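## Task

One adapter in the centrifuge rotor already holds a water blank in its centre hole. Take the sample tube from the tray (the one with an orange dot on its cap) and put it in the centre hole of the adapter directly opposite. Every tube must be fully seated and every rotor bucket must hang straight down. A tube touching the floor is a failure. The tray's bottles must still stand in the tray, and the tray must rest fully on the work bench with nothing over its edge. Either or both robots may be used. Finish by releasing everything and moving the robots away. A robot that falls or is left tilted is a failure. Anything held in place only by a robot at the end does not count.

## Robot and tools

Robots: two identical Hello Robot Stretch 3 units, r1 and r2. Each has a two-wheel differential base (0.33 m long, 0.34 m wide, passive omni wheel at the back), a lift on a mast, and one telescoping arm that reaches out to the robot's RIGHT side, ending in a wrist with yaw, pitch and roll and a two-finger gripper. The base cannot slide sideways; to shift the gripper forward or back you drive the base. Turning in place pivots about the point midway between the drive wheels, 0.05 m behind the front edge; with the arm in and the wrist folded the swept radius is 0.28 m.

Frames: the base frame sits on the floor between the drive wheels, x forward, y left, z up. hand_pose is reported in it, at the point where closed fingertips meet; with wrist joints at zero that frame has x up, y back toward the mast, z toward the rear. The odometry frame is the base frame at scene start. Each robot reports in its own frames, so only images, lidar_m, wrist_depth_mm and head_depth_mm reveal where the robots are relative to each other.

execute_actions: argument actions is a list holding exactly one action (or empty, which just returns state and pictures). The action is an object keyed by "r1" and/or "r2". Each robot entry may contain:
- base: exactly one of translate_m (metres, -1 to 1, relative drive from the current base position, positive forward) or rotate_rad (radians, -3.2 to 3.2, relative turn in place, positive counter-clockwise seen from above).
- joints: absolute targets by name: lift_m 0 to 1.1 (arm height), arm_m 0 to 0.52 (extension), wrist_yaw_rad -1.345 to 4.42 (0 along the arm, positive toward the front, 3.0 folded over the base), wrist_pitch_rad -1.57 to 0.451 (0 level, negative tips fingers down), wrist_roll_rad -2.911 to 2.911 (0 fingers side by side), gripper_m -0.089 to 0.179 (larger is wider; real tip gap is smaller by about 0.007 to 0.025 m, and zero below 0.007), head_pan_rad -3.953 to 1.73 (0 forward, positive left, -1.57 looks along the arm), head_tilt_rad -1.53 to 0.419 (negative looks down).
- contact_limits: {"arm_m": effort percent 1 to 100}; the arm stops with contact_stop when its effort reaches that value. Lower is gentler but too low stops instantly.
Optional cameras: list of names (r1_head_camera, r1_nav_camera, r1_wrist_camera, r2_head_camera, r2_nav_camera, r2_wrist_camera, or all); omitted or null gives all, [] gives none. All motions in one action begin at once. Anything left out may keep pushing toward an earlier target. Unknown keys or out-of-range numbers reject the entire call. Once a result reports a stop, later motion calls in the same reply are skipped.

wait: seconds 0 to 10; commands nothing and returns the same state and images. zoom_image: camera plus region [x0, y0, x1, y1] in pixels of that camera's latest full image, top-left origin, up to 504 by 504. finished_scene: scene number (1 or 2); irreversible, reports success and gives the next task.

Results: base_status and joint_status tell how each motion ended: done (for the base, wheels turned the full amount even if slipping), off_target (stopped short and may still push), contact_stop, time_out, torque_fault. After the last three the target is dropped; a lift or arm that contact-stopped goes slack until commanded again, and a slack lift may sink under load. Wrist servos that push hard for several seconds shut off for 10 s. on_its_own lists what wasn't commanded; "held at" is the held target. motor_effort is percent of maximum, sign toward higher values, bracket showing the peak, and readings are biased and noisy. base_odometry counts wheel turns only; turned_by_wheels and turned_by_imu give rotation since last result; base_tilt in degrees (forward/right positive, a few degrees of fixed bias). lidar_m: 12 distances in metres from the base origin, 30-degree sectors starting straight ahead and going counter-clockwise (4th left, 7th behind, 10th right), in a plane 0.17 m above the floor, 0.15 to 12 m, '-' for nothing; it misses glass and may miss thin legs. wrist_depth_mm (45 to 1000) and head_depth_mm (280 to 4000, sideways image) are 7x7 grids of median depths from the top left.

Cameras: head and nav cameras ride on the head and follow pan/tilt; the wrist camera rides on the gripper. Head images are 896x504, nav 672x504 fisheye, wrist 644x364. Supplied calibrations map each robot's base frame to its cameras and are only approximate.

Practice: to grasp, command gripper_m below the object's width; to release, open at least 0.02 beyond where the tips met; the reading does not prove a grip. Fold or unfold the wrist only with lift_m between 0.32 and 0.95, pitch -0.4 and roll about 0; keep pitch at -0.5 or lower whenever yaw is under -0.4. Full base speed needs lift_m below 0.30, arm_m below 0.03 and yaw above 2.54. Avoid any robot-to-robot contact: bases touching then driving further presses hard and ends the run, and equal commands may travel up to 2.5 cm differently per metre. Pushing with the gripper high (above about 0.45 m), repeated pushes, driving while gripping something fixed, or snagging furniture can tip a robot; if base_tilt shows a lean, back off in small steps, free the gripper and lower lift to about 0.2. Loose objects may get nudged occasionally. Don't drop or slam tubes, keep them off the floor, and leave tray and bottles undisturbed.

Each tool is called after "Call:" as name(argument=value, ...), one argument or row to a line, values as JSON.

## Session

Call:
execute_actions(
  actions=[],
)

Scene clock: 0.00 s.
r1.base_odometry: x=+0.000 y=+0.000 heading=+0.000 (m, m, rad; r1's odometry frame)
r1.turned_by_wheels: +0.000 (rad since the last result)
r1.turned_by_imu: +0.000 (rad since the last result)
r1.base_tilt: forward=+0.5 right=+0.2 (deg)
r1.lidar_m: 1.05 2.00 5.47 1.93 1.11 0.95 0.95 1.10 1.90 3.27 3.78 1.05
r1.head_depth_mm: 1896 2879 3513 1492 1506 1373 974 / 1892 2884 3634 1544 1545 1364 992 / 1901 2837 3709 3810 3780 3303 1225 / 1882 2801 3907 3813 3872 1737 2105 / 1854 2778 3990 3950 3848 1400 1117 / 1849 2772 - - - 1416 1842 / 1847 2773 - - - 1425 1960
r1.base_status: not commanded
r1.joint_positions: lift_m=+0.547 arm_m=-0.003 wrist_yaw_rad=+2.890 wrist_pitch_rad=-0.447 wrist_roll_rad=+0.003 gripper_m=+0.037 head_pan_rad=+0.008 head_tilt_rad=-0.021
r1.joint_status: not commanded
r1.motor_effort: left_wheel=+0 right_wheel=+0 lift_m=+28 arm_m=+0 wrist_yaw_rad=+0 wrist_pitch_rad=+4 wrist_roll_rad=+0 gripper_m=+1 head_pan_rad=-1 head_tilt_rad=+2 (%)
r1.hand_pose: x=+0.0337 y=+0.0715 z=+0.5529 quat_wxyz=(+0.242, +0.704, +0.069, +0.664) (m; r1's base frame)
r1.wrist_depth_mm: - - - - - - - / - - - - - - - / - - - - - - - / - - - - - - - / 923 975 - - 957 954 988 / 793 - - 831 811 812 846 / 676 670 679 688 696 696 693
r2.base_odometry: x=+0.000 y=+0.000 heading=+0.000 (m, m, rad; r2's odometry frame)
r2.turned_by_wheels: +0.000 (rad since the last result)
r2.turned_by_imu: +0.000 (rad since the last result)
r2.base_tilt: forward=-1.7 right=-1.4 (deg)
r2.lidar_m: 0.79 0.79 0.92 1.60 3.13 3.65 3.91 1.33 1.45 2.66 1.57 0.91
r2.head_depth_mm: 868 862 854 843 836 829 825 / 841 835 828 818 811 806 796 / 814 808 801 794 787 778 774 / 791 785 777 769 765 756 753 / 769 761 753 750 746 737 730 / 745 741 733 728 722 717 710 / 725 720 714 706 702 696 692
r2.base_status: not commanded
r2.joint_positions: lift_m=+0.590 arm_m=+0.002 wrist_yaw_rad=+2.971 wrist_pitch_rad=-0.637 wrist_roll_rad=+0.003 gripper_m=+0.037 head_pan_rad=+0.017 head_tilt_rad=+0.008
r2.joint_status: not commanded
r2.motor_effort: left_wheel=+0 right_wheel=+0 lift_m=+27 arm_m=-1 wrist_yaw_rad=+0 wrist_pitch_rad=+3 wrist_roll_rad=+0 gripper_m=+0 head_pan_rad=+1 head_tilt_rad=+2 (%)
r2.hand_pose: x=+0.0113 y=+0.0417 z=+0.5568 quat_wxyz=(+0.278, +0.689, +0.163, +0.649) (m; r2's base frame)
r2.wrist_depth_mm: - - - - - 901 717 / - - - - - 932 732 / - - - - - - 773 / - - 948 957 929 906 798 / 879 849 - 833 842 812 780 / 780 766 756 746 - 739 707 / 698 677 - 705 652 655 635
pictures: r1_head_camera (sideways: a quarter turn clockwise sets it upright), r1_nav_camera (sideways: a quarter turn counterclockwise sets it upright), r1_wrist_camera, r2_head_camera (sideways: a quarter turn clockwise sets it upright), r2_nav_camera (sideways: a quarter turn counterclockwise sets it upright), r2_wrist_camera
Images, in order (width x height): r1_head_camera 896x504, r1_nav_camera 672x504, r1_wrist_camera 644x364, r2_head_camera 896x504, r2_nav_camera 672x504, r2_wrist_camera 644x364.

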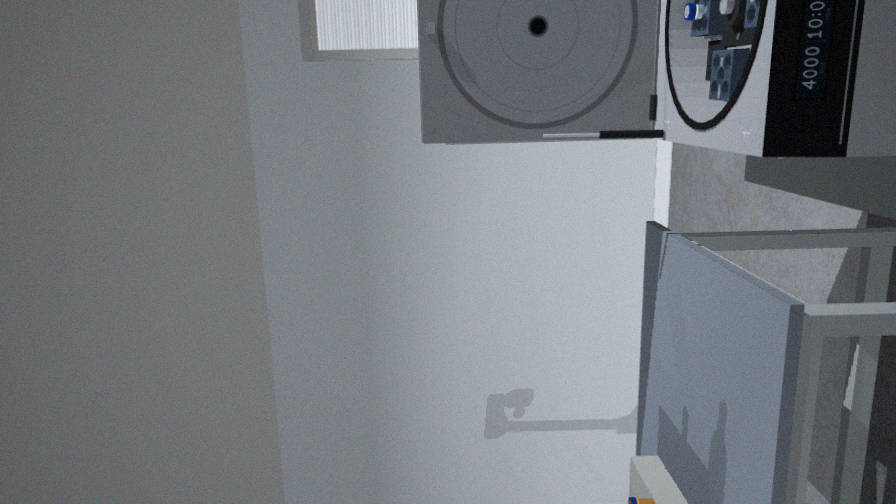

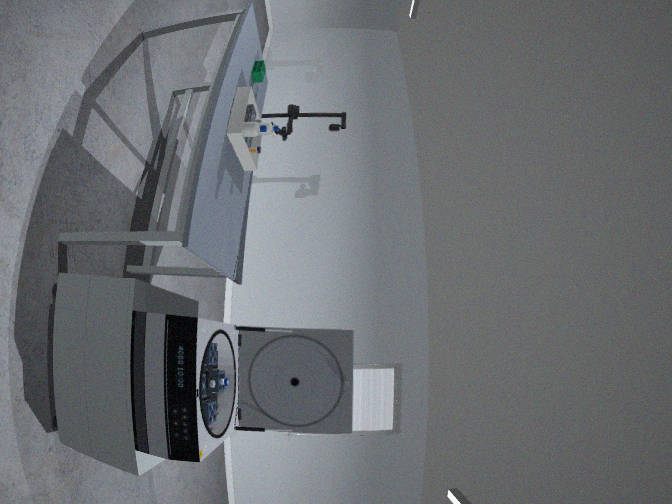

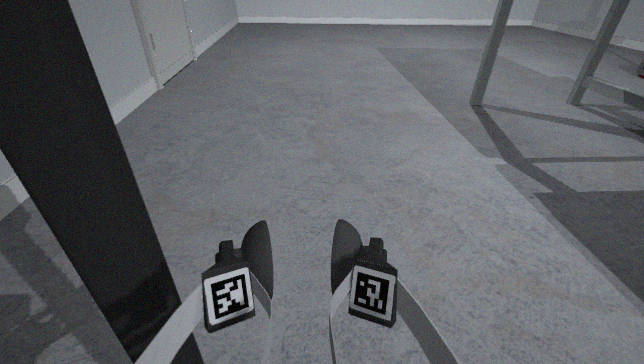

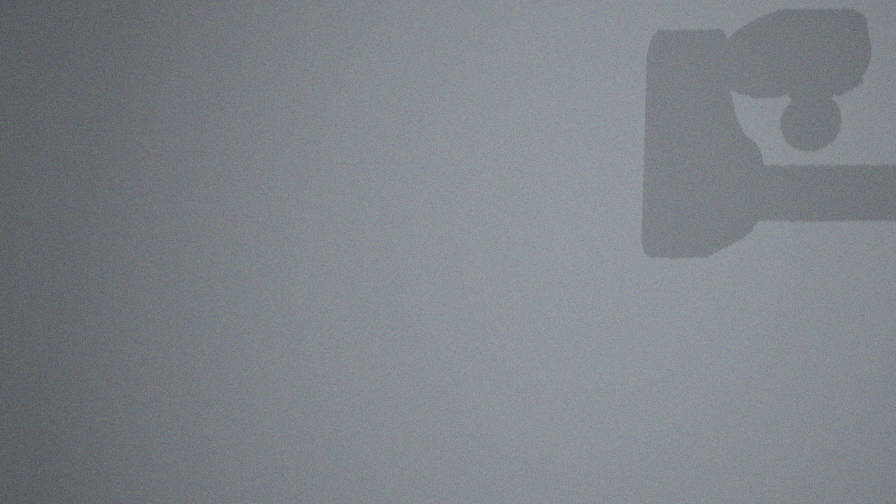

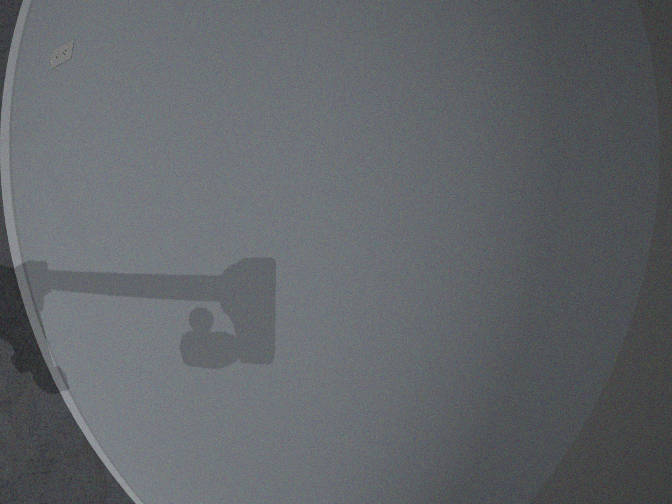

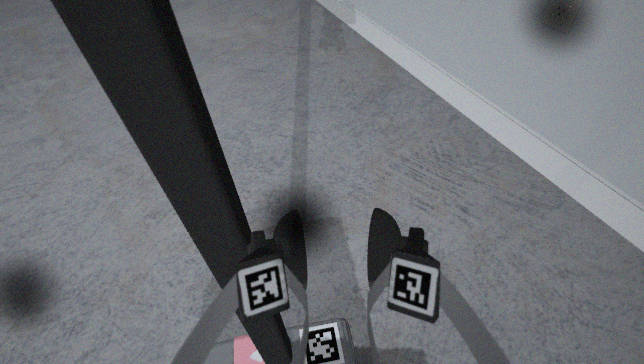

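Call:
execute_actions(
  actions=[
    {"r1":{"joints":{"head_pan_rad":0.45,"head_tilt_rad":-0.35}}},
  ],
  cameras=["r1_head_camera"],
)

Call:
execute_actions(
  actions=[
    {"r1":{"joints":{"head_pan_rad":-0.35,"head_tilt_rad":-0.45}}},
  ],
  cameras=["r1_head_camera"],
)

Scene clock: 4.20 s.
r1.base_odometry: x=+0.000 y=+0.000 heading=+0.000 (m, m, rad; r1's odometry frame)
r1.turned_by_wheels: +0.000 (rad since the last result)
r1.turned_by_imu: -0.001 (rad since the last result)
r1.base_tilt: forward=+0.6 right=+0.3 (deg)
r1.lidar_m: 1.05 2.00 5.50 1.93 1.11 0.95 0.95 1.10 1.89 3.27 3.78 1.05
r1.head_depth_mm: 3414 3529 3765 1672 1250 1780 1428 / 3622 3875 - 1672 2026 1785 1430 / 3834 - - 1685 2207 1856 1472 / - - - 1611 2422 1875 1464 / - - - 1707 2583 1867 1474 / - - - 2047 2579 1870 1479 / - - - 2075 2348 1870 1479
r1.base_status: not commanded
r1.joint_positions: lift_m=+0.547 arm_m=-0.003 wrist_yaw_rad=+2.890 wrist_pitch_rad=-0.447 wrist_roll_rad=+0.003 gripper_m=+0.037 head_pan_rad=+0.443 head_tilt_rad=-0.345
r1.joint_status: all done
r1.motor_effort: left_wheel=+0(0) right_wheel=+0(0) lift_m=+27(27) arm_m=+0(1) wrist_yaw_rad=+1(0) wrist_pitch_rad=+3(4) wrist_roll_rad=+0(0) gripper_m=+1(0) head_pan_rad=+3(28) head_tilt_rad=-2(16) (%)
r1.hand_pose: x=+0.0337 y=+0.0715 z=+0.5529 quat_wxyz=(+0.242, +0.704, +0.069, +0.664) (m; r1's base frame)
r1.wrist_depth_mm: - - - - - - - / - - - - - - - / - - - - - - - / - - - - - - - / 960 975 - - 981 996 - / 816 - - 801 819 814 841 / 689 679 681 697 679 711 704
r2.base_odometry: x=+0.000 y=+0.000 heading=+0.000 (m, m, rad; r2's odometry frame)
r2.turned_by_wheels: +0.000 (rad since the last result)
r2.turned_by_imu: +0.001 (rad since the last result)
r2.base_tilt: forward=-1.7 right=-1.3 (deg)
r2.lidar_m: 0.79 0.79 0.92 1.60 3.13 3.65 3.92 1.33 1.45 2.67 1.57 0.91
r2.head_depth_mm: 871 861 852 843 837 828 823 / 842 836 828 819 815 804 797 / 814 805 800 790 785 780 771 / 789 783 775 771 765 757 751 / 768 757 755 750 745 737 730 / 745 737 734 726 720 716 709 / 724 721 712 707 701 695 688
r2.base_status: not commanded
r2.joint_positions: lift_m=+0.590 arm_m=+0.002 wrist_yaw_rad=+2.971 wrist_pitch_rad=-0.637 wrist_roll_rad=+0.003 gripper_m=+0.037 head_pan_rad=+0.017 head_tilt_rad=+0.008
r2.joint_status: not commanded
r2.motor_effort: left_wheel=+0(0) right_wheel=+0(0) lift_m=+26(27) arm_m=-1(1) wrist_yaw_rad=+0(1) wrist_pitch_rad=+4(4) wrist_roll_rad=+0(0) gripper_m=+0(1) head_pan_rad=+1(1) head_tilt_rad=+3(2) (%)
r2.hand_pose: x=+0.0113 y=+0.0417 z=+0.5568 quat_wxyz=(+0.278, +0.689, +0.163, +0.649) (m; r2's base frame)
r2.wrist_depth_mm: - - - - - 882 703 / - - - - - 934 730 / - - - - - - 779 / - - 979 946 914 914 797 / 856 863 - 829 847 787 774 / 780 761 756 739 - 725 705 / 706 686 - 687 655 648 644
pictures: r1_head_camera (sideways: a quarter turn clockwise sets it upright)
camera_calibration (this result's frames):
r1_head_camera: T_world_to_cam=[[-0.314922, -0.141619, -0.938493, 1.24674], [-0.403136, 0.915136, -0.00281737, -0.000950521], [0.859247, 0.377453, -0.345288, 0.404111], [0, 0, 0, 1]] pos_world=[0.0450112, 0.0248988, 1.30959]
Images, in order (width x height): r1_head_camera 896x504.

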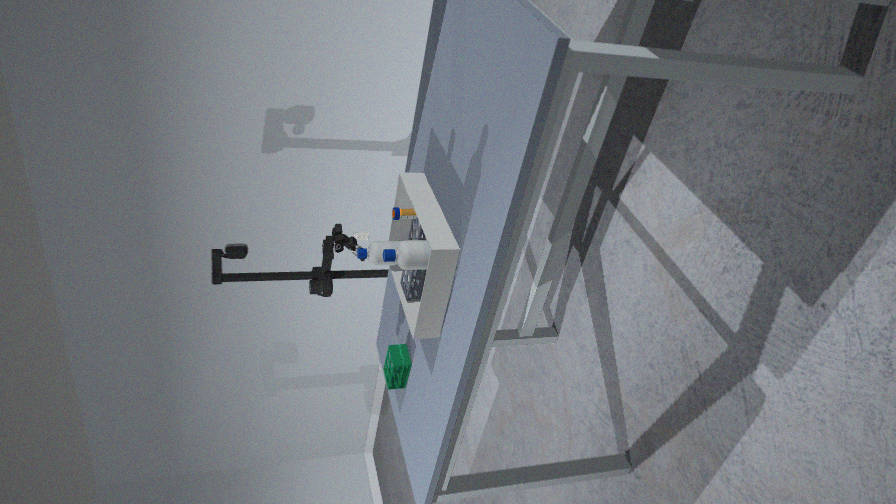

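Scene clock: 5.20 s.
r1.base_odometry: x=+0.000 y=+0.000 heading=+0.000 (m, m, rad; r1's odometry frame)
r1.turned_by_wheels: +0.000 (rad since the last result)
r1.turned_by_imu: +0.000 (rad since the last result)
r1.base_tilt: forward=+0.5 right=+0.3 (deg)
r1.lidar_m: 1.05 2.00 5.48 1.93 1.11 0.95 0.95 1.10 1.90 3.28 3.78 1.05
r1.head_depth_mm: 3403 3711 3979 3125 2070 1617 1346 / 3341 3638 3949 2815 1287 1392 1363 / 3263 1496 1608 1196 1243 1370 1358 / 3232 1468 1597 1194 1205 1341 1361 / 3219 1444 1578 1202 1196 1320 1364 / 3212 3332 3699 1725 1220 1294 1367 / 3154 3408 3650 2671 2020 1679 1365
r1.base_status: not commanded
r1.joint_positions: lift_m=+0.547 arm_m=-0.003 wrist_yaw_rad=+2.890 wrist_pitch_rad=-0.447 wrist_roll_rad=+0.003 gripper_m=+0.037 head_pan_rad=-0.343 head_tilt_rad=-0.444
r1.joint_status: all done
r1.motor_effort: left_wheel=+0(0) right_wheel=+0(0) lift_m=+28(27) arm_m=+0(1) wrist_yaw_rad=+0(0) wrist_pitch_rad=+4(4) wrist_roll_rad=+0(1) gripper_m=+0(1) head_pan_rad=-4(39) head_tilt_rad=-3(7) (%)
r1.hand_pose: x=+0.0337 y=+0.0715 z=+0.5529 quat_wxyz=(+0.242, +0.704, +0.069, +0.664) (m; r1's base frame)
r1.wrist_depth_mm: - - - - - - - / - - - - - - - / - - - - - - - / - - - - - - - / 948 957 - - 986 992 978 / 795 - - 813 845 801 827 / 683 654 687 688 693 720 705
r2.base_odometry: x=+0.000 y=+0.000 heading=+0.000 (m, m, rad; r2's odometry frame)
r2.turned_by_wheels: +0.000 (rad since the last result)
r2.turned_by_imu: +0.000 (rad since the last result)
r2.base_tilt: forward=-1.7 right=-1.4 (deg)
r2.lidar_m: 0.79 0.79 0.92 1.60 3.12 3.63 3.92 1.33 1.44 2.68 1.57 0.91
r2.head_depth_mm: 872 862 853 845 835 831 822 / 845 834 826 821 809 805 798 / 816 809 803 794 788 780 774 / 792 784 779 770 763 755 749 / 766 762 754 749 741 736 728 / 746 740 733 727 721 715 712 / 725 718 711 707 702 697 691
r2.base_status: not commanded
r2.joint_positions: lift_m=+0.590 arm_m=+0.002 wrist_yaw_rad=+2.971 wrist_pitch_rad=-0.637 wrist_roll_rad=+0.003 gripper_m=+0.037 head_pan_rad=+0.017 head_tilt_rad=+0.008
r2.joint_status: not commanded
r2.motor_effort: left_wheel=+0(0) right_wheel=+0(0) lift_m=+26(26) arm_m=-1(1) wrist_yaw_rad=-1(0) wrist_pitch_rad=+4(4) wrist_roll_rad=+1(1) gripper_m=+0(0) head_pan_rad=+0(1) head_tilt_rad=+1(2) (%)
r2.hand_pose: x=+0.0113 y=+0.0417 z=+0.5568 quat_wxyz=(+0.278, +0.689, +0.163, +0.649) (m; r2's base frame)
r2.wrist_depth_mm: - - - - - 913 698 / - - - - - 939 726 / - - - - - - 779 / - - 945 950 908 942 807 / 882 838 - 820 826 820 792 / 773 764 754 750 - 723 726 / 701 699 - 698 662 654 657
pictures: r1_head_camera (sideways: a quarter turn clockwise sets it upright)
camera_calibration (this result's frames):
r1_head_camera: T_world_to_cam=[[-0.408428, 0.153141, -0.899852, 1.19689], [0.361774, 0.932249, -0.00554858, -0.00206129], [0.838037, -0.327809, -0.43616, 0.522496], [0, 0, 0, 1]] pos_world=[0.0517182, -0.0100924, 1.3049]
Images, in order (width x height): r1_head_camera 896x504.

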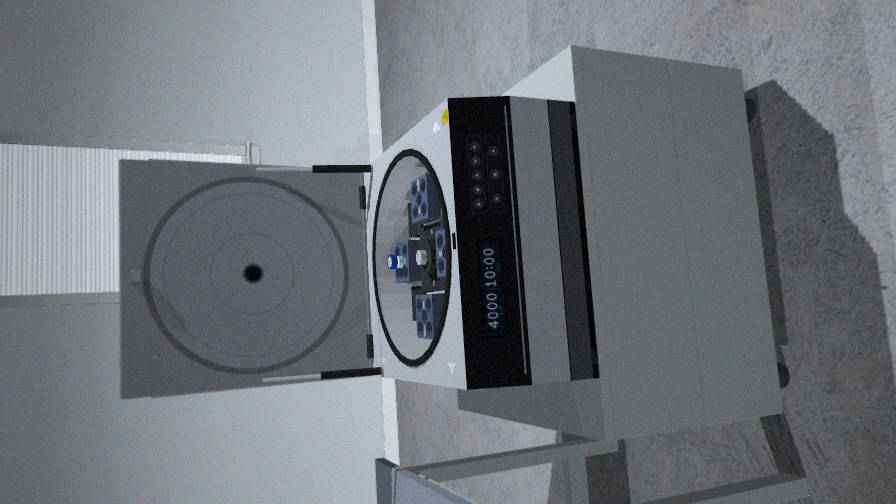

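Call:
execute_actions(
  actions=[
    {"r1":{"base":{"rotate_rad":0.70},"joints":{"lift_m":0.7,"wrist_pitch_rad":-0.4}}},
  ],
  cameras=[],
)

Call:
execute_actions(
  actions=[
    {"r1":{"base":{"translate_m":1.0},"joints":{"lift_m":0.93,"wrist_yaw_rad":0,"head_pan_rad":-1.57,"head_tilt_rad":-0.7,"gripper_m":0.1}}},
  ],
  cameras=[],
)

Call:
execute_actions(
  actions=[
    {"r1":{"base":{"rotate_rad":0.647},"joints":{"lift_m":1.09,"wrist_pitch_rad":-0.9}}},
  ],
  cameras=["r1_head_camera","r1_wrist_camera"],
)

Scene clock: 26.10 s.
r1.base_odometry: x=+0.000 y=+0.000 heading=+0.700 (m, m, rad; r1's odometry frame)
r1.turned_by_wheels: +0.700 (rad since the last result)
r1.turned_by_imu: +0.706 (rad since the last result)
r1.base_tilt: forward=+0.5 right=+0.2 (deg)
r1.lidar_m: 2.11 5.48 1.49 1.02 0.95 0.97 1.25 2.78 3.32 1.12 1.05 1.07
r1.head_depth_mm: 3287 3449 3630 1817 1958 1256 1316 / 3474 3642 3844 1385 1991 1557 1360 / 3666 3931 - 1396 2143 1672 1360 / 3857 - - 1477 2190 1673 1363 / - - 3488 1625 2181 1675 1356 / - - 2350 2642 2200 1683 1369 / - - - 2818 2202 1678 1361
r1.base_status: done
r1.joint_positions: lift_m=+0.700 arm_m=-0.003 wrist_yaw_rad=+2.890 wrist_pitch_rad=-0.422 wrist_roll_rad=+0.003 gripper_m=+0.037 head_pan_rad=-0.343 head_tilt_rad=-0.445
r1.joint_status: all done
r1.motor_effort: left_wheel=-2(6) right_wheel=+3(8) lift_m=+31(33) arm_m=+0(1) wrist_yaw_rad=+1(0) wrist_pitch_rad=+6(9) wrist_roll_rad=+0(0) gripper_m=+0(1) head_pan_rad=-3(3) head_tilt_rad=-2(2) (%)
r1.hand_pose: x=+0.0345 y=+0.0747 z=+0.7117 quat_wxyz=(+0.234, +0.705, +0.060, +0.667) (m; r1's base frame)
r1.wrist_depth_mm: - 883 - - - - - / - 919 - - - - - / - 996 - - - - - / - - - - - - - / 829 - - - - - - / 883 - - - - - - / 862 - 875 876 872 876 893
r2.base_odometry: x=+0.000 y=+0.000 heading=+0.000 (m, m, rad; r2's odometry frame)
r2.turned_by_wheels: +0.000 (rad since the last result)
r2.turned_by_imu: +0.001 (rad since the last result)
r2.base_tilt: forward=-1.7 right=-1.4 (deg)
r2.lidar_m: 0.79 0.79 0.91 1.60 3.12 3.64 3.93 1.33 1.45 2.66 1.58 0.91
r2.head_depth_mm: 869 863 854 845 838 830 818 / 841 834 826 818 811 801 798 / 813 808 800 794 788 779 771 / 791 784 774 773 762 755 750 / 767 760 754 749 743 738 729 / 746 739 733 728 722 717 711 / 724 718 711 709 700 696 691
r2.base_status: not commanded
r2.joint_positions: lift_m=+0.590 arm_m=+0.002 wrist_yaw_rad=+2.971 wrist_pitch_rad=-0.637 wrist_roll_rad=+0.003 gripper_m=+0.037 head_pan_rad=+0.017 head_tilt_rad=+0.008
r2.joint_status: not commanded
r2.motor_effort: left_wheel=+0(0) right_wheel=+1(0) lift_m=+27(27) arm_m=-1(1) wrist_yaw_rad=+0(1) wrist_pitch_rad=+4(4) wrist_roll_rad=+0(0) gripper_m=+1(0) head_pan_rad=+1(1) head_tilt_rad=+2(1) (%)
r2.hand_pose: x=+0.0113 y=+0.0417 z=+0.5568 quat_wxyz=(+0.278, +0.689, +0.163, +0.649) (m; r2's base frame)
r2.wrist_depth_mm: - - - - - 880 703 / - - - - - 972 728 / - - - - - - 778 / - - 994 963 923 915 799 / 890 877 - 824 831 823 770 / 773 765 754 741 - 716 711 / 687 688 - 684 653 651 648
pictures: none
No camera images: the call's "cameras" was empty. Leave "cameras" out to get every camera's image.

Scene clock: 37.07 s.
r1.base_odometry: x=+0.765 y=+0.644 heading=+0.700 (m, m, rad; r1's odometry frame)
r1.turned_by_wheels: +0.000 (rad since the last result)
r1.turned_by_imu: +0.000 (rad since the last result)
r1.base_tilt: forward=+0.5 right=+0.2 (deg)
r1.lidar_m: 1.11 4.66 2.36 1.63 1.53 1.55 2.01 4.08 0.76 0.65 1.16 1.18
r1.head_depth_mm: - - 1029 1036 - - - / 1282 1414 1031 1063 1048 - - / 1184 1345 1130 1146 - - - / 1096 1236 1258 847 - - 1184 / 3140 3420 2783 846 1511 1371 1185 / 2997 3366 1131 846 716 1382 1187 / 2806 3075 1129 850 677 1355 1186
r1.base_status: done
r1.joint_positions: lift_m=+0.930 arm_m=-0.003 wrist_yaw_rad=+0.004 wrist_pitch_rad=-0.421 wrist_roll_rad=+0.003 gripper_m=+0.100 head_pan_rad=-1.563 head_tilt_rad=-0.691
r1.joint_status: all done
r1.motor_effort: left_wheel=-2(3) right_wheel=+3(8) lift_m=+31(33) arm_m=-1(0) wrist_yaw_rad=-3(3) wrist_pitch_rad=+6(6) wrist_roll_rad=+0(0) gripper_m=+0(80) head_pan_rad=-3(37) head_tilt_rad=-3(13) (%)
r1.hand_pose: x=-0.0207 y=-0.3662 z=+0.9417 quat_wxyz=(+0.691, +0.149, -0.692, -0.147) (m; r1's base frame)
r1.wrist_depth_mm: - - - 974 - - - / - - - - - - - / 726 761 744 945 698 815 - / 549 552 551 584 733 956 - / 441 443 449 525 769 - - / 359 365 - 836 753 - - / 310 - - 948 - - -
r2.base_odometry: x=+0.000 y=+0.000 heading=+0.000 (m, m, rad; r2's odometry frame)
r2.turned_by_wheels: +0.000 (rad since the last result)
r2.turned_by_imu: +0.002 (rad since the last result)
r2.base_tilt: forward=-1.7 right=-1.4 (deg)
r2.lidar_m: 0.79 0.79 0.92 1.60 3.12 3.63 3.92 1.33 1.45 2.66 1.57 0.91
r2.head_depth_mm: 874 860 852 847 838 832 822 / 843 834 825 818 811 805 798 / 817 806 801 793 786 780 774 / 790 783 778 771 761 756 751 / 768 762 756 748 740 736 730 / 747 740 731 725 723 717 710 / 722 719 715 705 703 698 689
r2.base_status: not commanded
r2.joint_positions: lift_m=+0.590 arm_m=+0.002 wrist_yaw_rad=+2.971 wrist_pitch_rad=-0.637 wrist_roll_rad=+0.003 gripper_m=+0.037 head_pan_rad=+0.017 head_tilt_rad=+0.008
r2.joint_status: not commanded
r2.motor_effort: left_wheel=+0(0) right_wheel=+0(0) lift_m=+27(27) arm_m=-1(1) wrist_yaw_rad=+0(1) wrist_pitch_rad=+3(3) wrist_roll_rad=+0(0) gripper_m=+0(0) head_pan_rad=+1(0) head_tilt_rad=+1(1) (%)
r2.hand_pose: x=+0.0113 y=+0.0417 z=+0.5568 quat_wxyz=(+0.278, +0.689, +0.163, +0.649) (m; r2's base frame)
r2.wrist_depth_mm: - - - - - 905 706 / - - - - - 931 747 / - - - - - - 762 / - - 963 955 934 906 811 / 868 856 - 839 824 787 774 / 776 755 762 744 - 718 713 / 689 686 - 693 655 647 642
pictures: none
No camera images: the call's "cameras" was empty. Leave "cameras" out to get every camera's image.

Scene clock: 39.37 s.
r1.base_odometry: x=+0.765 y=+0.644 heading=+1.347 (m, m, rad; r1's odometry frame)
r1.turned_by_wheels: +0.647 (rad since the last result)
r1.turned_by_imu: +0.653 (rad since the last result)
r1.base_tilt: forward=+0.5 right=+0.3 (deg)
r1.lidar_m: 4.66 2.06 1.57 1.53 1.60 2.26 4.08 0.76 0.65 1.15 1.21 1.11
r1.head_depth_mm: - - - - - 1307 1157 / - - - - - 1308 1178 / - - - - - 1303 1185 / 2801 3123 - 845 1528 1343 1174 / 2763 3075 1077 814 738 1380 1185 / 2788 3072 1073 774 719 1380 1182 / 2763 3083 987 785 717 1380 1183
r1.base_status: done
r1.joint_positions: lift_m=+1.090 arm_m=-0.003 wrist_yaw_rad=+0.003 wrist_pitch_rad=-0.905 wrist_roll_rad=+0.003 gripper_m=+0.100 head_pan_rad=-1.563 head_tilt_rad=-0.691
r1.joint_status: all done
r1.motor_effort: left_wheel=-2(6) right_wheel=+3(7) lift_m=+31(34) arm_m=-1(1) wrist_yaw_rad=-2(2) wrist_pitch_rad=+1(8) wrist_roll_rad=+1(1) gripper_m=+0(1) head_pan_rad=-3(3) head_tilt_rad=-2(2) (%)
r1.hand_pose: x=-0.0212 y=-0.2816 z=+1.0122 quat_wxyz=(+0.636, +0.310, -0.636, -0.309) (m; r1's base frame)
r1.wrist_depth_mm: 571 605 619 665 673 696 769 / 534 529 566 586 581 605 739 / 508 508 512 525 541 541 693 / 478 480 494 492 503 512 692 / - - - - - 810 703 / - - - - - - - / - - - - - - -
r2.base_odometry: x=+0.000 y=+0.000 heading=+0.000 (m, m, rad; r2's odometry frame)
r2.turned_by_wheels: +0.000 (rad since the last result)
r2.turned_by_imu: +0.000 (rad since the last result)
r2.base_tilt: forward=-1.6 right=-1.3 (deg)
r2.lidar_m: 0.79 0.79 0.92 1.60 3.12 3.64 3.91 1.33 1.45 2.67 1.57 0.91
r2.head_depth_mm: 871 858 854 848 841 830 823 / 841 835 826 818 810 804 799 / 816 807 801 795 788 777 774 / 793 783 778 768 761 757 752 / 768 758 754 748 741 737 729 / 745 739 732 726 721 715 712 / 724 718 713 706 702 695 691
r2.base_status: not commanded
r2.joint_positions: lift_m=+0.590 arm_m=+0.002 wrist_yaw_rad=+2.971 wrist_pitch_rad=-0.637 wrist_roll_rad=+0.003 gripper_m=+0.037 head_pan_rad=+0.017 head_tilt_rad=+0.008
r2.joint_status: not commanded
r2.motor_effort: left_wheel=+0(0) right_wheel=+0(0) lift_m=+26(27) arm_m=-1(1) wrist_yaw_rad=+1(0) wrist_pitch_rad=+4(4) wrist_roll_rad=+0(0) gripper_m=+0(0) head_pan_rad=+1(1) head_tilt_rad=+1(1) (%)
r2.hand_pose: x=+0.0113 y=+0.0417 z=+0.5568 quat_wxyz=(+0.278, +0.689, +0.163, +0.649) (m; r2's base frame)
r2.wrist_depth_mm: - - - - - 891 696 / - - - - - 974 714 / - - - - - - 777 / - - 950 953 941 918 812 / 888 884 - 843 835 799 782 / 780 775 776 733 - 703 724 / 697 666 - 677 658 663 650
pictures: r1_head_camera (sideways: a quarter turn clockwise sets it upright), r1_wrist_camera
camera_calibration (this result's frames):
r1_head_camera: T_world_to_cam=[[0.00193489, 0.643064, -0.76581, 1.01961], [0.999776, -0.0174, -0.0120851, 0.00255387], [-0.0210966, -0.765614, -0.642954, 0.796785], [0, 0, 0, 1]] pos_world=[0.0122833, -0.0455985, 1.29315]
r1_wrist_camera: T_world_to_cam=[[-0.999262, 0.0259571, 0.0283078, -0.053236], [0.00812813, 0.863275, -0.504668, 0.793902], [-0.0375371, -0.504065, -0.862849, 0.89163], [0, 0, 0, 1]] pos_world=[-0.0261805, -0.234534, 1.17151]
Images, in order (width x height): r1_head_camera 896x504, r1_wrist_camera 644x364.

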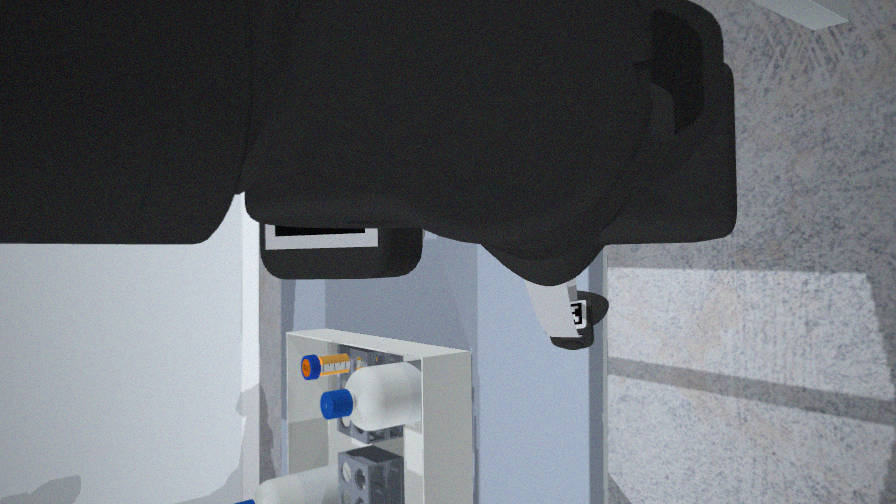

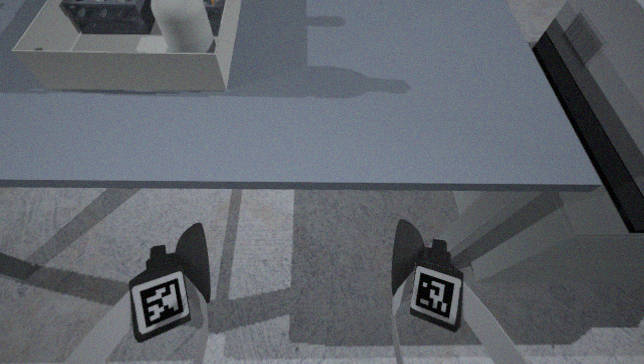

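Call:
execute_actions(
  actions=[
    {"r1":{"base":{"rotate_rad":-0.52}}},
  ],
  cameras=[],
)

Call:
execute_actions(
  actions=[
    {"r1":{"base":{"translate_m":0.2}}},
  ],
  cameras=[],
)

Call:
execute_actions(
  actions=[
    {"r1":{"base":{"rotate_rad":0.52},"joints":{"lift_m":1.1,"wrist_pitch_rad":-1.0,"gripper_m":0.08}}},
  ],
  cameras=[],
)

Call:
execute_actions(
  actions=[
    {"r1":{"joints":{"arm_m":0.4}}},
  ],
  cameras=["r1_head_camera","r1_wrist_camera"],
)

Scene clock: 51.40 s.
r1.base_odometry: x=+0.765 y=+0.644 heading=+0.827 (m, m, rad; r1's odometry frame)
r1.turned_by_wheels: -0.520 (rad since the last result)
r1.turned_by_imu: -0.526 (rad since the last result)
r1.base_tilt: forward=+0.5 right=+0.2 (deg)
r1.lidar_m: 1.11 4.66 2.06 1.57 1.54 1.61 2.27 4.09 0.76 0.65 1.16 1.21
r1.head_depth_mm: - - - - - 1319 1182 / - - - - - 1300 1183 / - - - - - 1279 1186 / 3145 3456 - 850 1557 1348 1185 / 3043 3321 1139 848 749 1379 1181 / 2865 3113 1132 847 697 1375 1181 / 2717 3024 1135 849 677 1350 1190
r1.base_status: done
r1.joint_positions: lift_m=+1.090 arm_m=-0.003 wrist_yaw_rad=+0.003 wrist_pitch_rad=-0.905 wrist_roll_rad=+0.003 gripper_m=+0.100 head_pan_rad=-1.563 head_tilt_rad=-0.691
r1.joint_status: not commanded
r1.motor_effort: left_wheel=+3(6) right_wheel=-3(7) lift_m=+31(31) arm_m=-1(1) wrist_yaw_rad=-2(2) wrist_pitch_rad=+1(1) wrist_roll_rad=+1(0) gripper_m=+2(1) head_pan_rad=-3(3) head_tilt_rad=-3(2) (%)
r1.hand_pose: x=-0.0212 y=-0.2816 z=+1.0122 quat_wxyz=(+0.636, +0.310, -0.636, -0.309) (m; r1's base frame)
r1.wrist_depth_mm: 635 647 652 707 779 648 836 / 546 565 584 573 825 768 - / 498 511 514 546 859 - - / 463 457 497 - - - - / 421 - - - - - - / - - - - - - - / - - - - - - -
r2.base_odometry: x=+0.000 y=+0.000 heading=+0.000 (m, m, rad; r2's odometry frame)
r2.turned_by_wheels: +0.000 (rad since the last result)
r2.turned_by_imu: +0.001 (rad since the last result)
r2.base_tilt: forward=-1.7 right=-1.4 (deg)
r2.lidar_m: 0.79 0.79 0.92 1.60 3.11 3.63 3.91 1.34 1.45 2.67 1.57 0.91
r2.head_depth_mm: 870 864 852 846 838 829 825 / 844 834 825 816 811 804 799 / 816 808 799 795 787 777 773 / 790 784 778 773 764 756 752 / 768 759 754 748 740 735 729 / 742 739 732 725 721 717 710 / 726 719 713 709 700 697 692
r2.base_status: not commanded
r2.joint_positions: lift_m=+0.590 arm_m=+0.002 wrist_yaw_rad=+2.971 wrist_pitch_rad=-0.637 wrist_roll_rad=+0.003 gripper_m=+0.037 head_pan_rad=+0.017 head_tilt_rad=+0.008
r2.joint_status: not commanded
r2.motor_effort: left_wheel=+0(0) right_wheel=+1(0) lift_m=+27(27) arm_m=-1(1) wrist_yaw_rad=+1(0) wrist_pitch_rad=+3(4) wrist_roll_rad=+0(0) gripper_m=+0(0) head_pan_rad=+1(1) head_tilt_rad=+3(1) (%)
r2.hand_pose: x=+0.0113 y=+0.0417 z=+0.5568 quat_wxyz=(+0.278, +0.689, +0.163, +0.649) (m; r2's base frame)
r2.wrist_depth_mm: - - - - - 883 703 / - - - - - 945 730 / - - - - - - 780 / - - 967 970 946 906 789 / 894 858 - 842 842 815 760 / 784 764 757 739 - 719 709 / 690 685 - 690 657 664 644
pictures: none
No camera images: the call's "cameras" was empty. Leave "cameras" out to get every camera's image.

Scene clock: 54.97 s.
r1.base_odometry: x=+0.900 y=+0.791 heading=+0.827 (m, m, rad; r1's odometry frame)
r1.turned_by_wheels: +0.000 (rad since the last result)
r1.turned_by_imu: +0.000 (rad since the last result)
r1.base_tilt: forward=+0.5 right=+0.2 (deg)
r1.lidar_m: 0.90 4.49 2.18 1.66 1.64 1.70 2.40 1.29 0.71 1.09 1.06 1.12
r1.head_depth_mm: - - - - - 1310 1182 / - - - - - 1289 1176 / - - - - - 1305 1179 / 3025 3427 - 845 639 1347 1179 / 2913 3305 1130 846 660 1316 1178 / 2753 3080 1133 843 676 609 1180 / 2660 2930 1128 848 661 577 1184
r1.base_status: done
r1.joint_positions: lift_m=+1.090 arm_m=-0.003 wrist_yaw_rad=+0.003 wrist_pitch_rad=-0.905 wrist_roll_rad=+0.003 gripper_m=+0.100 head_pan_rad=-1.563 head_tilt_rad=-0.691
r1.joint_status: not commanded
r1.motor_effort: left_wheel=+2(8) right_wheel=-2(4) lift_m=+31(31) arm_m=-1(1) wrist_yaw_rad=-2(2) wrist_pitch_rad=+1(1) wrist_roll_rad=+0(1) gripper_m=+1(1) head_pan_rad=-3(3) head_tilt_rad=-2(3) (%)
r1.hand_pose: x=-0.0212 y=-0.2816 z=+1.0122 quat_wxyz=(+0.636, +0.310, -0.636, -0.309) (m; r1's base frame)
r1.wrist_depth_mm: 564 643 647 665 684 761 657 / 373 568 570 571 593 771 858 / 395 494 516 527 539 830 - / 430 455 464 480 - - - / 418 421 437 - - - - / 382 391 - - - - - / 383 - - - - - -
r2.base_odometry: x=+0.000 y=+0.000 heading=+0.000 (m, m, rad; r2's odometry frame)
r2.turned_by_wheels: +0.000 (rad since the last result)
r2.turned_by_imu: +0.001 (rad since the last result)
r2.base_tilt: forward=-1.7 right=-1.3 (deg)
r2.lidar_m: 0.79 0.79 0.92 1.60 3.15 3.65 3.91 1.33 1.45 2.68 1.57 0.91
r2.head_depth_mm: 869 859 853 844 835 829 821 / 844 832 826 818 814 804 795 / 817 811 798 793 787 779 772 / 792 780 778 771 766 756 748 / 768 759 752 748 742 736 727 / 744 740 731 729 720 714 710 / 725 719 715 706 700 696 691
r2.base_status: not commanded
r2.joint_positions: lift_m=+0.590 arm_m=+0.002 wrist_yaw_rad=+2.971 wrist_pitch_rad=-0.637 wrist_roll_rad=+0.003 gripper_m=+0.037 head_pan_rad=+0.017 head_tilt_rad=+0.008
r2.joint_status: not commanded
r2.motor_effort: left_wheel=+0(0) right_wheel=+0(0) lift_m=+27(26) arm_m=-1(1) wrist_yaw_rad=-2(0) wrist_pitch_rad=+3(3) wrist_roll_rad=+0(0) gripper_m=+0(0) head_pan_rad=+0(0) head_tilt_rad=+2(2) (%)
r2.hand_pose: x=+0.0113 y=+0.0417 z=+0.5568 quat_wxyz=(+0.278, +0.689, +0.163, +0.649) (m; r2's base frame)
r2.wrist_depth_mm: - - - - - 891 692 / - - - - - 937 714 / - - - - - - 774 / - - 973 941 928 906 801 / 839 850 - 830 853 810 803 / 770 766 763 744 - 724 711 / 699 681 - 687 662 648 648
pictures: none
No camera images: the call's "cameras" was empty. Leave "cameras" out to get every camera's image.

Scene clock: 56.73 s.
r1.base_odometry: x=+0.900 y=+0.791 heading=+1.347 (m, m, rad; r1's odometry frame)
r1.turned_by_wheels: +0.520 (rad since the last result)
r1.turned_by_imu: +0.525 (rad since the last result)
r1.base_tilt: forward=+0.5 right=+0.2 (deg)
r1.lidar_m: 4.47 2.19 1.67 1.62 1.70 2.40 1.30 0.71 1.09 1.06 1.12 0.90
r1.head_depth_mm: - - - - - 1319 1188 / - - - - - 1281 1182 / - - - - - - 1181 / 2675 3003 - 693 - 1310 1181 / 2661 2997 1028 840 698 1310 1182 / 2651 3002 919 832 675 1317 1182 / 2674 2979 1126 799 677 1325 1187
r1.base_status: done
r1.joint_positions: lift_m=+1.100 arm_m=-0.003 wrist_yaw_rad=+0.003 wrist_pitch_rad=-1.003 wrist_roll_rad=+0.003 gripper_m=+0.080 head_pan_rad=-1.563 head_tilt_rad=-0.692
r1.joint_status: all done
r1.motor_effort: left_wheel=-3(7) right_wheel=+3(7) lift_m=+31(33) arm_m=+0(1) wrist_yaw_rad=-2(2) wrist_pitch_rad=+0(2) wrist_roll_rad=+1(1) gripper_m=+1(74) head_pan_rad=-3(3) head_tilt_rad=-2(2) (%)
r1.hand_pose: x=-0.0213 y=-0.2597 z=+1.0096 quat_wxyz=(+0.620, +0.340, -0.620, -0.340) (m; r1's base frame)
r1.wrist_depth_mm: 558 541 556 430 606 610 609 / 507 499 482 520 540 541 543 / 467 479 475 487 494 494 511 / 436 440 444 452 451 461 467 / - - - - - 943 730 / - - - - - - - / - - - - - - -
r2.base_odometry: x=+0.000 y=+0.000 heading=+0.000 (m, m, rad; r2's odometry frame)
r2.turned_by_wheels: +0.000 (rad since the last result)
r2.turned_by_imu: +0.000 (rad since the last result)
r2.base_tilt: forward=-1.7 right=-1.3 (deg)
r2.lidar_m: 0.79 0.79 0.92 1.59 3.13 3.63 3.91 1.33 1.45 2.66 1.57 0.91
r2.head_depth_mm: 872 858 851 847 837 830 821 / 840 834 829 818 810 805 796 / 815 809 801 797 787 780 773 / 791 787 778 769 763 757 750 / 767 760 754 749 741 734 728 / 745 737 732 724 722 716 709 / 725 719 715 707 701 696 690
r2.base_status: not commanded
r2.joint_positions: lift_m=+0.590 arm_m=+0.002 wrist_yaw_rad=+2.971 wrist_pitch_rad=-0.637 wrist_roll_rad=+0.003 gripper_m=+0.037 head_pan_rad=+0.017 head_tilt_rad=+0.008
r2.joint_status: not commanded
r2.motor_effort: left_wheel=+0(0) right_wheel=+0(0) lift_m=+27(27) arm_m=-2(1) wrist_yaw_rad=+0(1) wrist_pitch_rad=+3(4) wrist_roll_rad=+0(0) gripper_m=+0(0) head_pan_rad=+0(1) head_tilt_rad=+2(1) (%)
r2.hand_pose: x=+0.0113 y=+0.0417 z=+0.5568 quat_wxyz=(+0.278, +0.689, +0.163, +0.649) (m; r2's base frame)
r2.wrist_depth_mm: - - - - - 889 693 / - - - - - 950 738 / - - - - - - 793 / - - 994 943 924 923 794 / 879 859 - 839 853 799 783 / 798 762 738 746 - 733 701 / 702 694 - 706 659 646 642
pictures: none
No camera images: the call's "cameras" was empty. Leave "cameras" out to get every camera's image.

Scene clock: 60.90 s.
r1.base_odometry: x=+0.900 y=+0.791 heading=+1.347 (m, m, rad; r1's odometry frame)
r1.turned_by_wheels: +0.000 (rad since the last result)
r1.turned_by_imu: -0.001 (rad since the last result)
r1.base_tilt: forward=+0.6 right=+0.2 (deg)
r1.lidar_m: 4.49 2.20 1.67 1.62 1.70 2.40 1.30 0.71 1.09 1.06 1.12 0.90
r1.head_depth_mm: 2698 2996 1121 839 674 1319 1182 / 2725 2994 1124 843 672 1310 1176 / 2769 3067 1122 847 677 1314 1176 / - 3167 1011 692 675 1309 1178 / 2664 2973 1025 841 673 1316 1181 / 2739 3004 912 833 677 1310 1185 / 2710 3003 1137 801 675 1322 1188
r1.base_status: not commanded
r1.joint_positions: lift_m=+1.100 arm_m=+0.400 wrist_yaw_rad=+0.002 wrist_pitch_rad=-1.004 wrist_roll_rad=+0.003 gripper_m=+0.080 head_pan_rad=-1.563 head_tilt_rad=-0.692
r1.joint_status: all done
r1.motor_effort: left_wheel=-2(2) right_wheel=+3(3) lift_m=+31(31) arm_m=+3(3) wrist_yaw_rad=-1(2) wrist_pitch_rad=+1(1) wrist_roll_rad=+0(0) gripper_m=+0(0) head_pan_rad=-3(3) head_tilt_rad=-3(2) (%)
r1.hand_pose: x=-0.0214 y=-0.6620 z=+1.0095 quat_wxyz=(+0.620, +0.340, -0.620, -0.340) (m; r1's base frame)
r1.wrist_depth_mm: 553 561 565 570 - - - / 495 348 477 516 537 545 548 / 459 417 471 481 494 500 517 / 430 398 433 441 456 460 471 / 392 374 376 405 424 425 432 / 350 380 384 389 - 406 407 / 335 352 356 244 367 375 381
r2.base_odometry: x=+0.000 y=+0.000 heading=+0.000 (m, m, rad; r2's odometry frame)
r2.turned_by_wheels: +0.000 (rad since the last result)
r2.turned_by_imu: +0.001 (rad since the last result)
r2.base_tilt: forward=-1.7 right=-1.4 (deg)
r2.lidar_m: 0.79 0.79 0.92 1.60 3.12 3.63 3.91 1.33 1.45 2.67 1.57 0.91
r2.head_depth_mm: 870 862 854 844 837 829 820 / 840 834 826 821 810 801 797 / 816 807 805 796 788 781 777 / 792 784 780 769 763 757 750 / 765 762 755 749 742 734 730 / 746 740 733 728 721 716 708 / 725 718 713 707 702 696 690
r2.base_status: not commanded
r2.joint_positions: lift_m=+0.590 arm_m=+0.002 wrist_yaw_rad=+2.971 wrist_pitch_rad=-0.637 wrist_roll_rad=+0.003 gripper_m=+0.037 head_pan_rad=+0.017 head_tilt_rad=+0.008
r2.joint_status: not commanded
r2.motor_effort: left_wheel=+0(0) right_wheel=+0(0) lift_m=+27(27) arm_m=-1(0) wrist_yaw_rad=+0(0) wrist_pitch_rad=+3(4) wrist_roll_rad=+0(0) gripper_m=+0(0) head_pan_rad=+0(1) head_tilt_rad=+3(1) (%)
r2.hand_pose: x=+0.0113 y=+0.0417 z=+0.5568 quat_wxyz=(+0.278, +0.689, +0.163, +0.649) (m; r2's base frame)
r2.wrist_depth_mm: - - - - - 887 712 / - - - - - 923 732 / - - - - - - 772 / - - 974 932 911 921 814 / 866 859 - 822 819 808 763 / 782 761 756 735 - 730 709 / 693 689 - 689 662 645 645
pictures: r1_head_camera (sideways: a quarter turn clockwise sets it upright), r1_wrist_camera
camera_calibration (this result's frames):
r1_head_camera: T_world_to_cam=[[0.00206689, 0.643205, -0.765691, 1.01945], [0.999772, -0.0176047, -0.0120898, 0.00255994], [-0.021256, -0.765491, -0.643095, 0.79697], [0, 0, 0, 1]] pos_world=[0.0122739, -0.0455982, 1.29314]
r1_wrist_camera: T_world_to_cam=[[-0.999233, 0.0239074, 0.0310171, -0.0475437], [0.00880258, 0.908879, -0.416967, 1.06263], [-0.0381594, -0.416374, -0.908392, 0.801547], [0, 0, 0, 1]] pos_world=[-0.0262745, -0.630922, 1.17268]
Images, in order (width x height): r1_head_camera 896x504, r1_wrist_camera 644x364.

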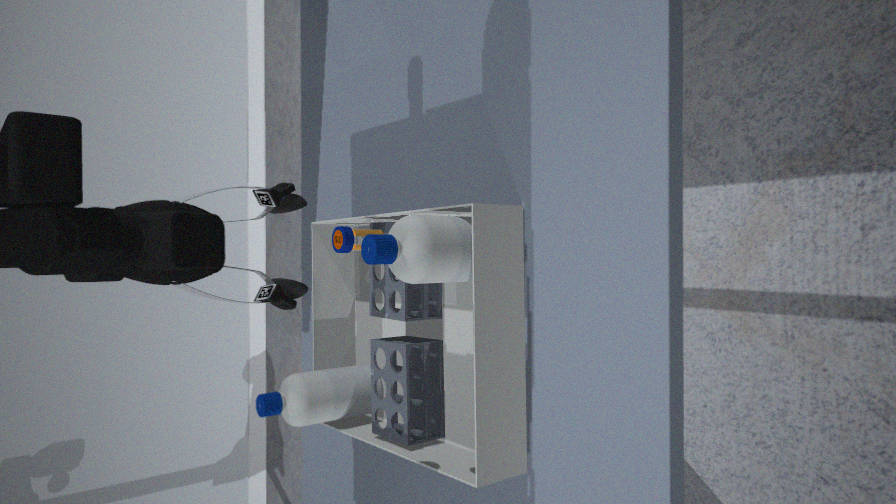

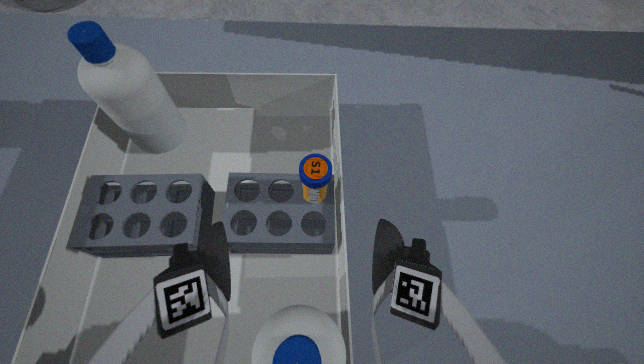

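Call:
execute_actions(
  actions=[
    {"r1":{"joints":{"arm_m":0.518,"wrist_pitch_rad":-0.95,"gripper_m":0.068}}},
  ],
  cameras=[],
)

Call:
execute_actions(
  actions=[
    {"r1":{"joints":{"lift_m":0.98}}},
  ],
  cameras=["r1_head_camera","r1_wrist_camera"],
)

Scene clock: 70.93 s.
r1.base_odometry: x=+0.900 y=+0.791 heading=+1.347 (m, m, rad; r1's odometry frame)
r1.turned_by_wheels: +0.000 (rad since the last result)
r1.turned_by_imu: -0.001 (rad since the last result)
r1.base_tilt: forward=+0.5 right=+0.2 (deg)
r1.lidar_m: 4.47 2.19 1.66 1.62 1.71 2.39 1.30 0.71 1.09 1.06 1.11 0.90
r1.head_depth_mm: 2675 3060 1123 842 674 1311 1181 / 2691 3013 1122 841 673 1312 1186 / 2761 2976 1129 842 675 1325 1183 / - 3053 1022 690 675 1311 1181 / 2675 3011 1023 841 675 1315 1185 / 2695 2968 911 831 675 1320 1189 / 2705 3015 1125 804 678 1311 1183
r1.base_status: not commanded
r1.joint_positions: lift_m=+1.100 arm_m=+0.517 wrist_yaw_rad=+0.002 wrist_pitch_rad=-0.964 wrist_roll_rad=+0.003 gripper_m=+0.068 head_pan_rad=-1.563 head_tilt_rad=-0.692
r1.joint_status: all done
r1.motor_effort: left_wheel=-2(3) right_wheel=+3(3) lift_m=+31(32) arm_m=+3(4) wrist_yaw_rad=-2(1) wrist_pitch_rad=+4(6) wrist_roll_rad=+0(0) gripper_m=+1(53) head_pan_rad=-3(3) head_tilt_rad=-2(4) (%)
r1.hand_pose: x=-0.0213 y=-0.7882 z=+1.0143 quat_wxyz=(+0.626, +0.328, -0.627, -0.328) (m; r1's base frame)
r1.wrist_depth_mm: - - - - - - - / - - - - - - - / 477 484 493 508 506 516 523 / 287 334 437 444 466 467 482 / 403 382 425 426 436 438 439 / 355 383 385 373 409 401 407 / 313 327 324 320 370 374 379
r2.base_odometry: x=+0.000 y=+0.000 heading=+0.000 (m, m, rad; r2's odometry frame)
r2.turned_by_wheels: +0.000 (rad since the last result)
r2.turned_by_imu: +0.001 (rad since the last result)
r2.base_tilt: forward=-1.7 right=-1.3 (deg)
r2.lidar_m: 0.79 0.79 0.92 1.60 3.13 3.63 3.92 1.33 1.45 2.67 1.57 0.91
r2.head_depth_mm: 871 861 853 844 833 828 819 / 844 835 825 818 811 803 798 / 814 807 800 793 787 781 772 / 790 783 776 769 763 756 748 / 769 762 755 748 741 737 730 / 745 737 730 727 719 714 710 / 725 718 715 707 701 697 689
r2.base_status: not commanded
r2.joint_positions: lift_m=+0.590 arm_m=+0.002 wrist_yaw_rad=+2.971 wrist_pitch_rad=-0.637 wrist_roll_rad=+0.003 gripper_m=+0.037 head_pan_rad=+0.017 head_tilt_rad=+0.008
r2.joint_status: not commanded
r2.motor_effort: left_wheel=+1(0) right_wheel=+1(0) lift_m=+27(26) arm_m=-1(1) wrist_yaw_rad=-1(2) wrist_pitch_rad=+4(4) wrist_roll_rad=+0(0) gripper_m=+0(1) head_pan_rad=+1(0) head_tilt_rad=+2(2) (%)
r2.hand_pose: x=+0.0113 y=+0.0417 z=+0.5568 quat_wxyz=(+0.278, +0.689, +0.163, +0.649) (m; r2's base frame)
r2.wrist_depth_mm: - - - - - 885 696 / - - - - - 926 736 / - - - - - - 769 / - - 960 929 915 908 802 / 862 874 - 838 829 794 780 / 759 777 761 732 - 708 712 / 684 675 - 699 660 645 657
pictures: none
No camera images: the call's "cameras" was empty. Leave "cameras" out to get every camera's image.

Scene clock: 72.87 s.
r1.base_odometry: x=+0.900 y=+0.791 heading=+1.347 (m, m, rad; r1's odometry frame)
r1.turned_by_wheels: +0.000 (rad since the last result)
r1.turned_by_imu: +0.000 (rad since the last result)
r1.base_tilt: forward=+0.5 right=+0.2 (deg)
r1.lidar_m: 4.48 2.19 1.67 1.62 1.70 2.40 1.31 0.71 1.09 1.06 1.11 0.90
r1.head_depth_mm: 2697 - - 840 673 1320 1184 / 2630 - 1114 842 675 1314 1173 / 2633 3063 1125 842 675 1315 1185 / 2664 - 991 691 676 1311 1178 / 2662 2974 1022 842 675 1311 1180 / 2664 3030 915 835 673 1314 1183 / 2669 2999 1124 800 678 1316 1181
r1.base_status: not commanded
r1.joint_positions: lift_m=+0.980 arm_m=+0.517 wrist_yaw_rad=+0.002 wrist_pitch_rad=-0.964 wrist_roll_rad=+0.003 gripper_m=+0.068 head_pan_rad=-1.563 head_tilt_rad=-0.692
r1.joint_status: all done
r1.motor_effort: left_wheel=-2(2) right_wheel=+3(3) lift_m=+24(28) arm_m=+3(3) wrist_yaw_rad=-1(1) wrist_pitch_rad=+4(4) wrist_roll_rad=+0(0) gripper_m=+0(0) head_pan_rad=-3(3) head_tilt_rad=-3(4) (%)
r1.hand_pose: x=-0.0213 y=-0.7882 z=+0.8946 quat_wxyz=(+0.626, +0.328, -0.627, -0.328) (m; r1's base frame)
r1.wrist_depth_mm: 418 421 427 - - - - / 377 386 389 393 400 405 415 / 224 311 321 322 361 369 374 / 251 312 319 320 330 337 341 / 286 294 298 298 308 308 312 / 238 244 224 165 289 286 290 / 204 203 208 209 261 269 271
r2.base_odometry: x=+0.000 y=+0.000 heading=+0.000 (m, m, rad; r2's odometry frame)
r2.turned_by_wheels: +0.000 (rad since the last result)
r2.turned_by_imu: +0.000 (rad since the last result)
r2.base_tilt: forward=-1.7 right=-1.4 (deg)
r2.lidar_m: 0.79 0.79 0.92 1.60 3.12 3.63 3.92 1.33 1.45 2.66 1.57 0.91
r2.head_depth_mm: 871 860 853 844 836 829 823 / 841 834 825 820 812 806 795 / 816 806 802 795 786 781 771 / 790 784 775 770 763 758 752 / 769 761 753 749 742 735 731 / 746 735 732 728 719 715 711 / 723 717 712 707 700 698 690
r2.base_status: not commanded
r2.joint_positions: lift_m=+0.590 arm_m=+0.002 wrist_yaw_rad=+2.971 wrist_pitch_rad=-0.637 wrist_roll_rad=+0.003 gripper_m=+0.037 head_pan_rad=+0.017 head_tilt_rad=+0.008
r2.joint_status: not commanded
r2.motor_effort: left_wheel=+0(0) right_wheel=+0(0) lift_m=+26(26) arm_m=-1(1) wrist_yaw_rad=+0(1) wrist_pitch_rad=+4(4) wrist_roll_rad=+0(0) gripper_m=+0(0) head_pan_rad=+1(1) head_tilt_rad=+2(3) (%)
r2.hand_pose: x=+0.0113 y=+0.0417 z=+0.5568 quat_wxyz=(+0.278, +0.689, +0.163, +0.649) (m; r2's base frame)
r2.wrist_depth_mm: - - - - - 881 710 / - - - - - 955 724 / - - - - - - 766 / - - 963 960 931 915 790 / 867 834 - 832 840 816 782 / 770 757 743 741 - 721 709 / 688 698 - 705 669 631 641
pictures: r1_head_camera (sideways: a quarter turn clockwise sets it upright), r1_wrist_camera
camera_calibration (this result's frames):
r1_head_camera: T_world_to_cam=[[0.00206714, 0.643213, -0.765685, 1.01944], [0.999772, -0.0176051, -0.01209, 0.00256026], [-0.0212564, -0.765485, -0.643102, 0.79698], [0, 0, 0, 1]] pos_world=[0.0122739, -0.0455981, 1.29314]
r1_wrist_camera: T_world_to_cam=[[-0.999236, 0.0250801, 0.0299702, -0.0390809], [0.00880992, 0.891724, -0.452493, 1.14766], [-0.0380737, -0.451883, -0.891264, 0.601339], [0, 0, 0, 1]] pos_world=[-0.0262667, -0.750681, 1.05643]
Images, in order (width x height): r1_head_camera 896x504, r1_wrist_camera 644x364.

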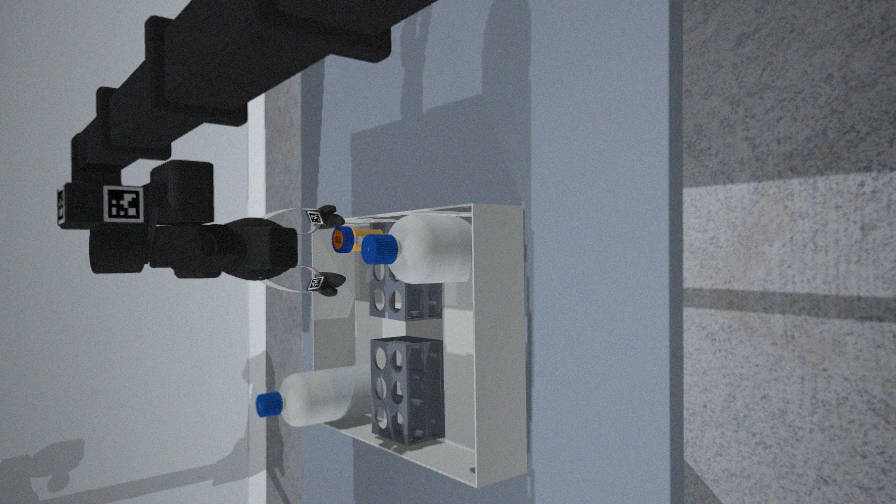

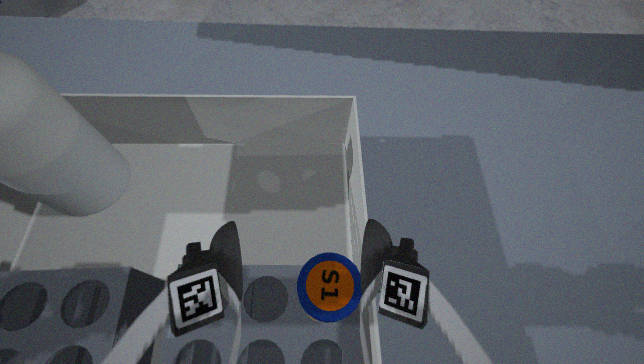

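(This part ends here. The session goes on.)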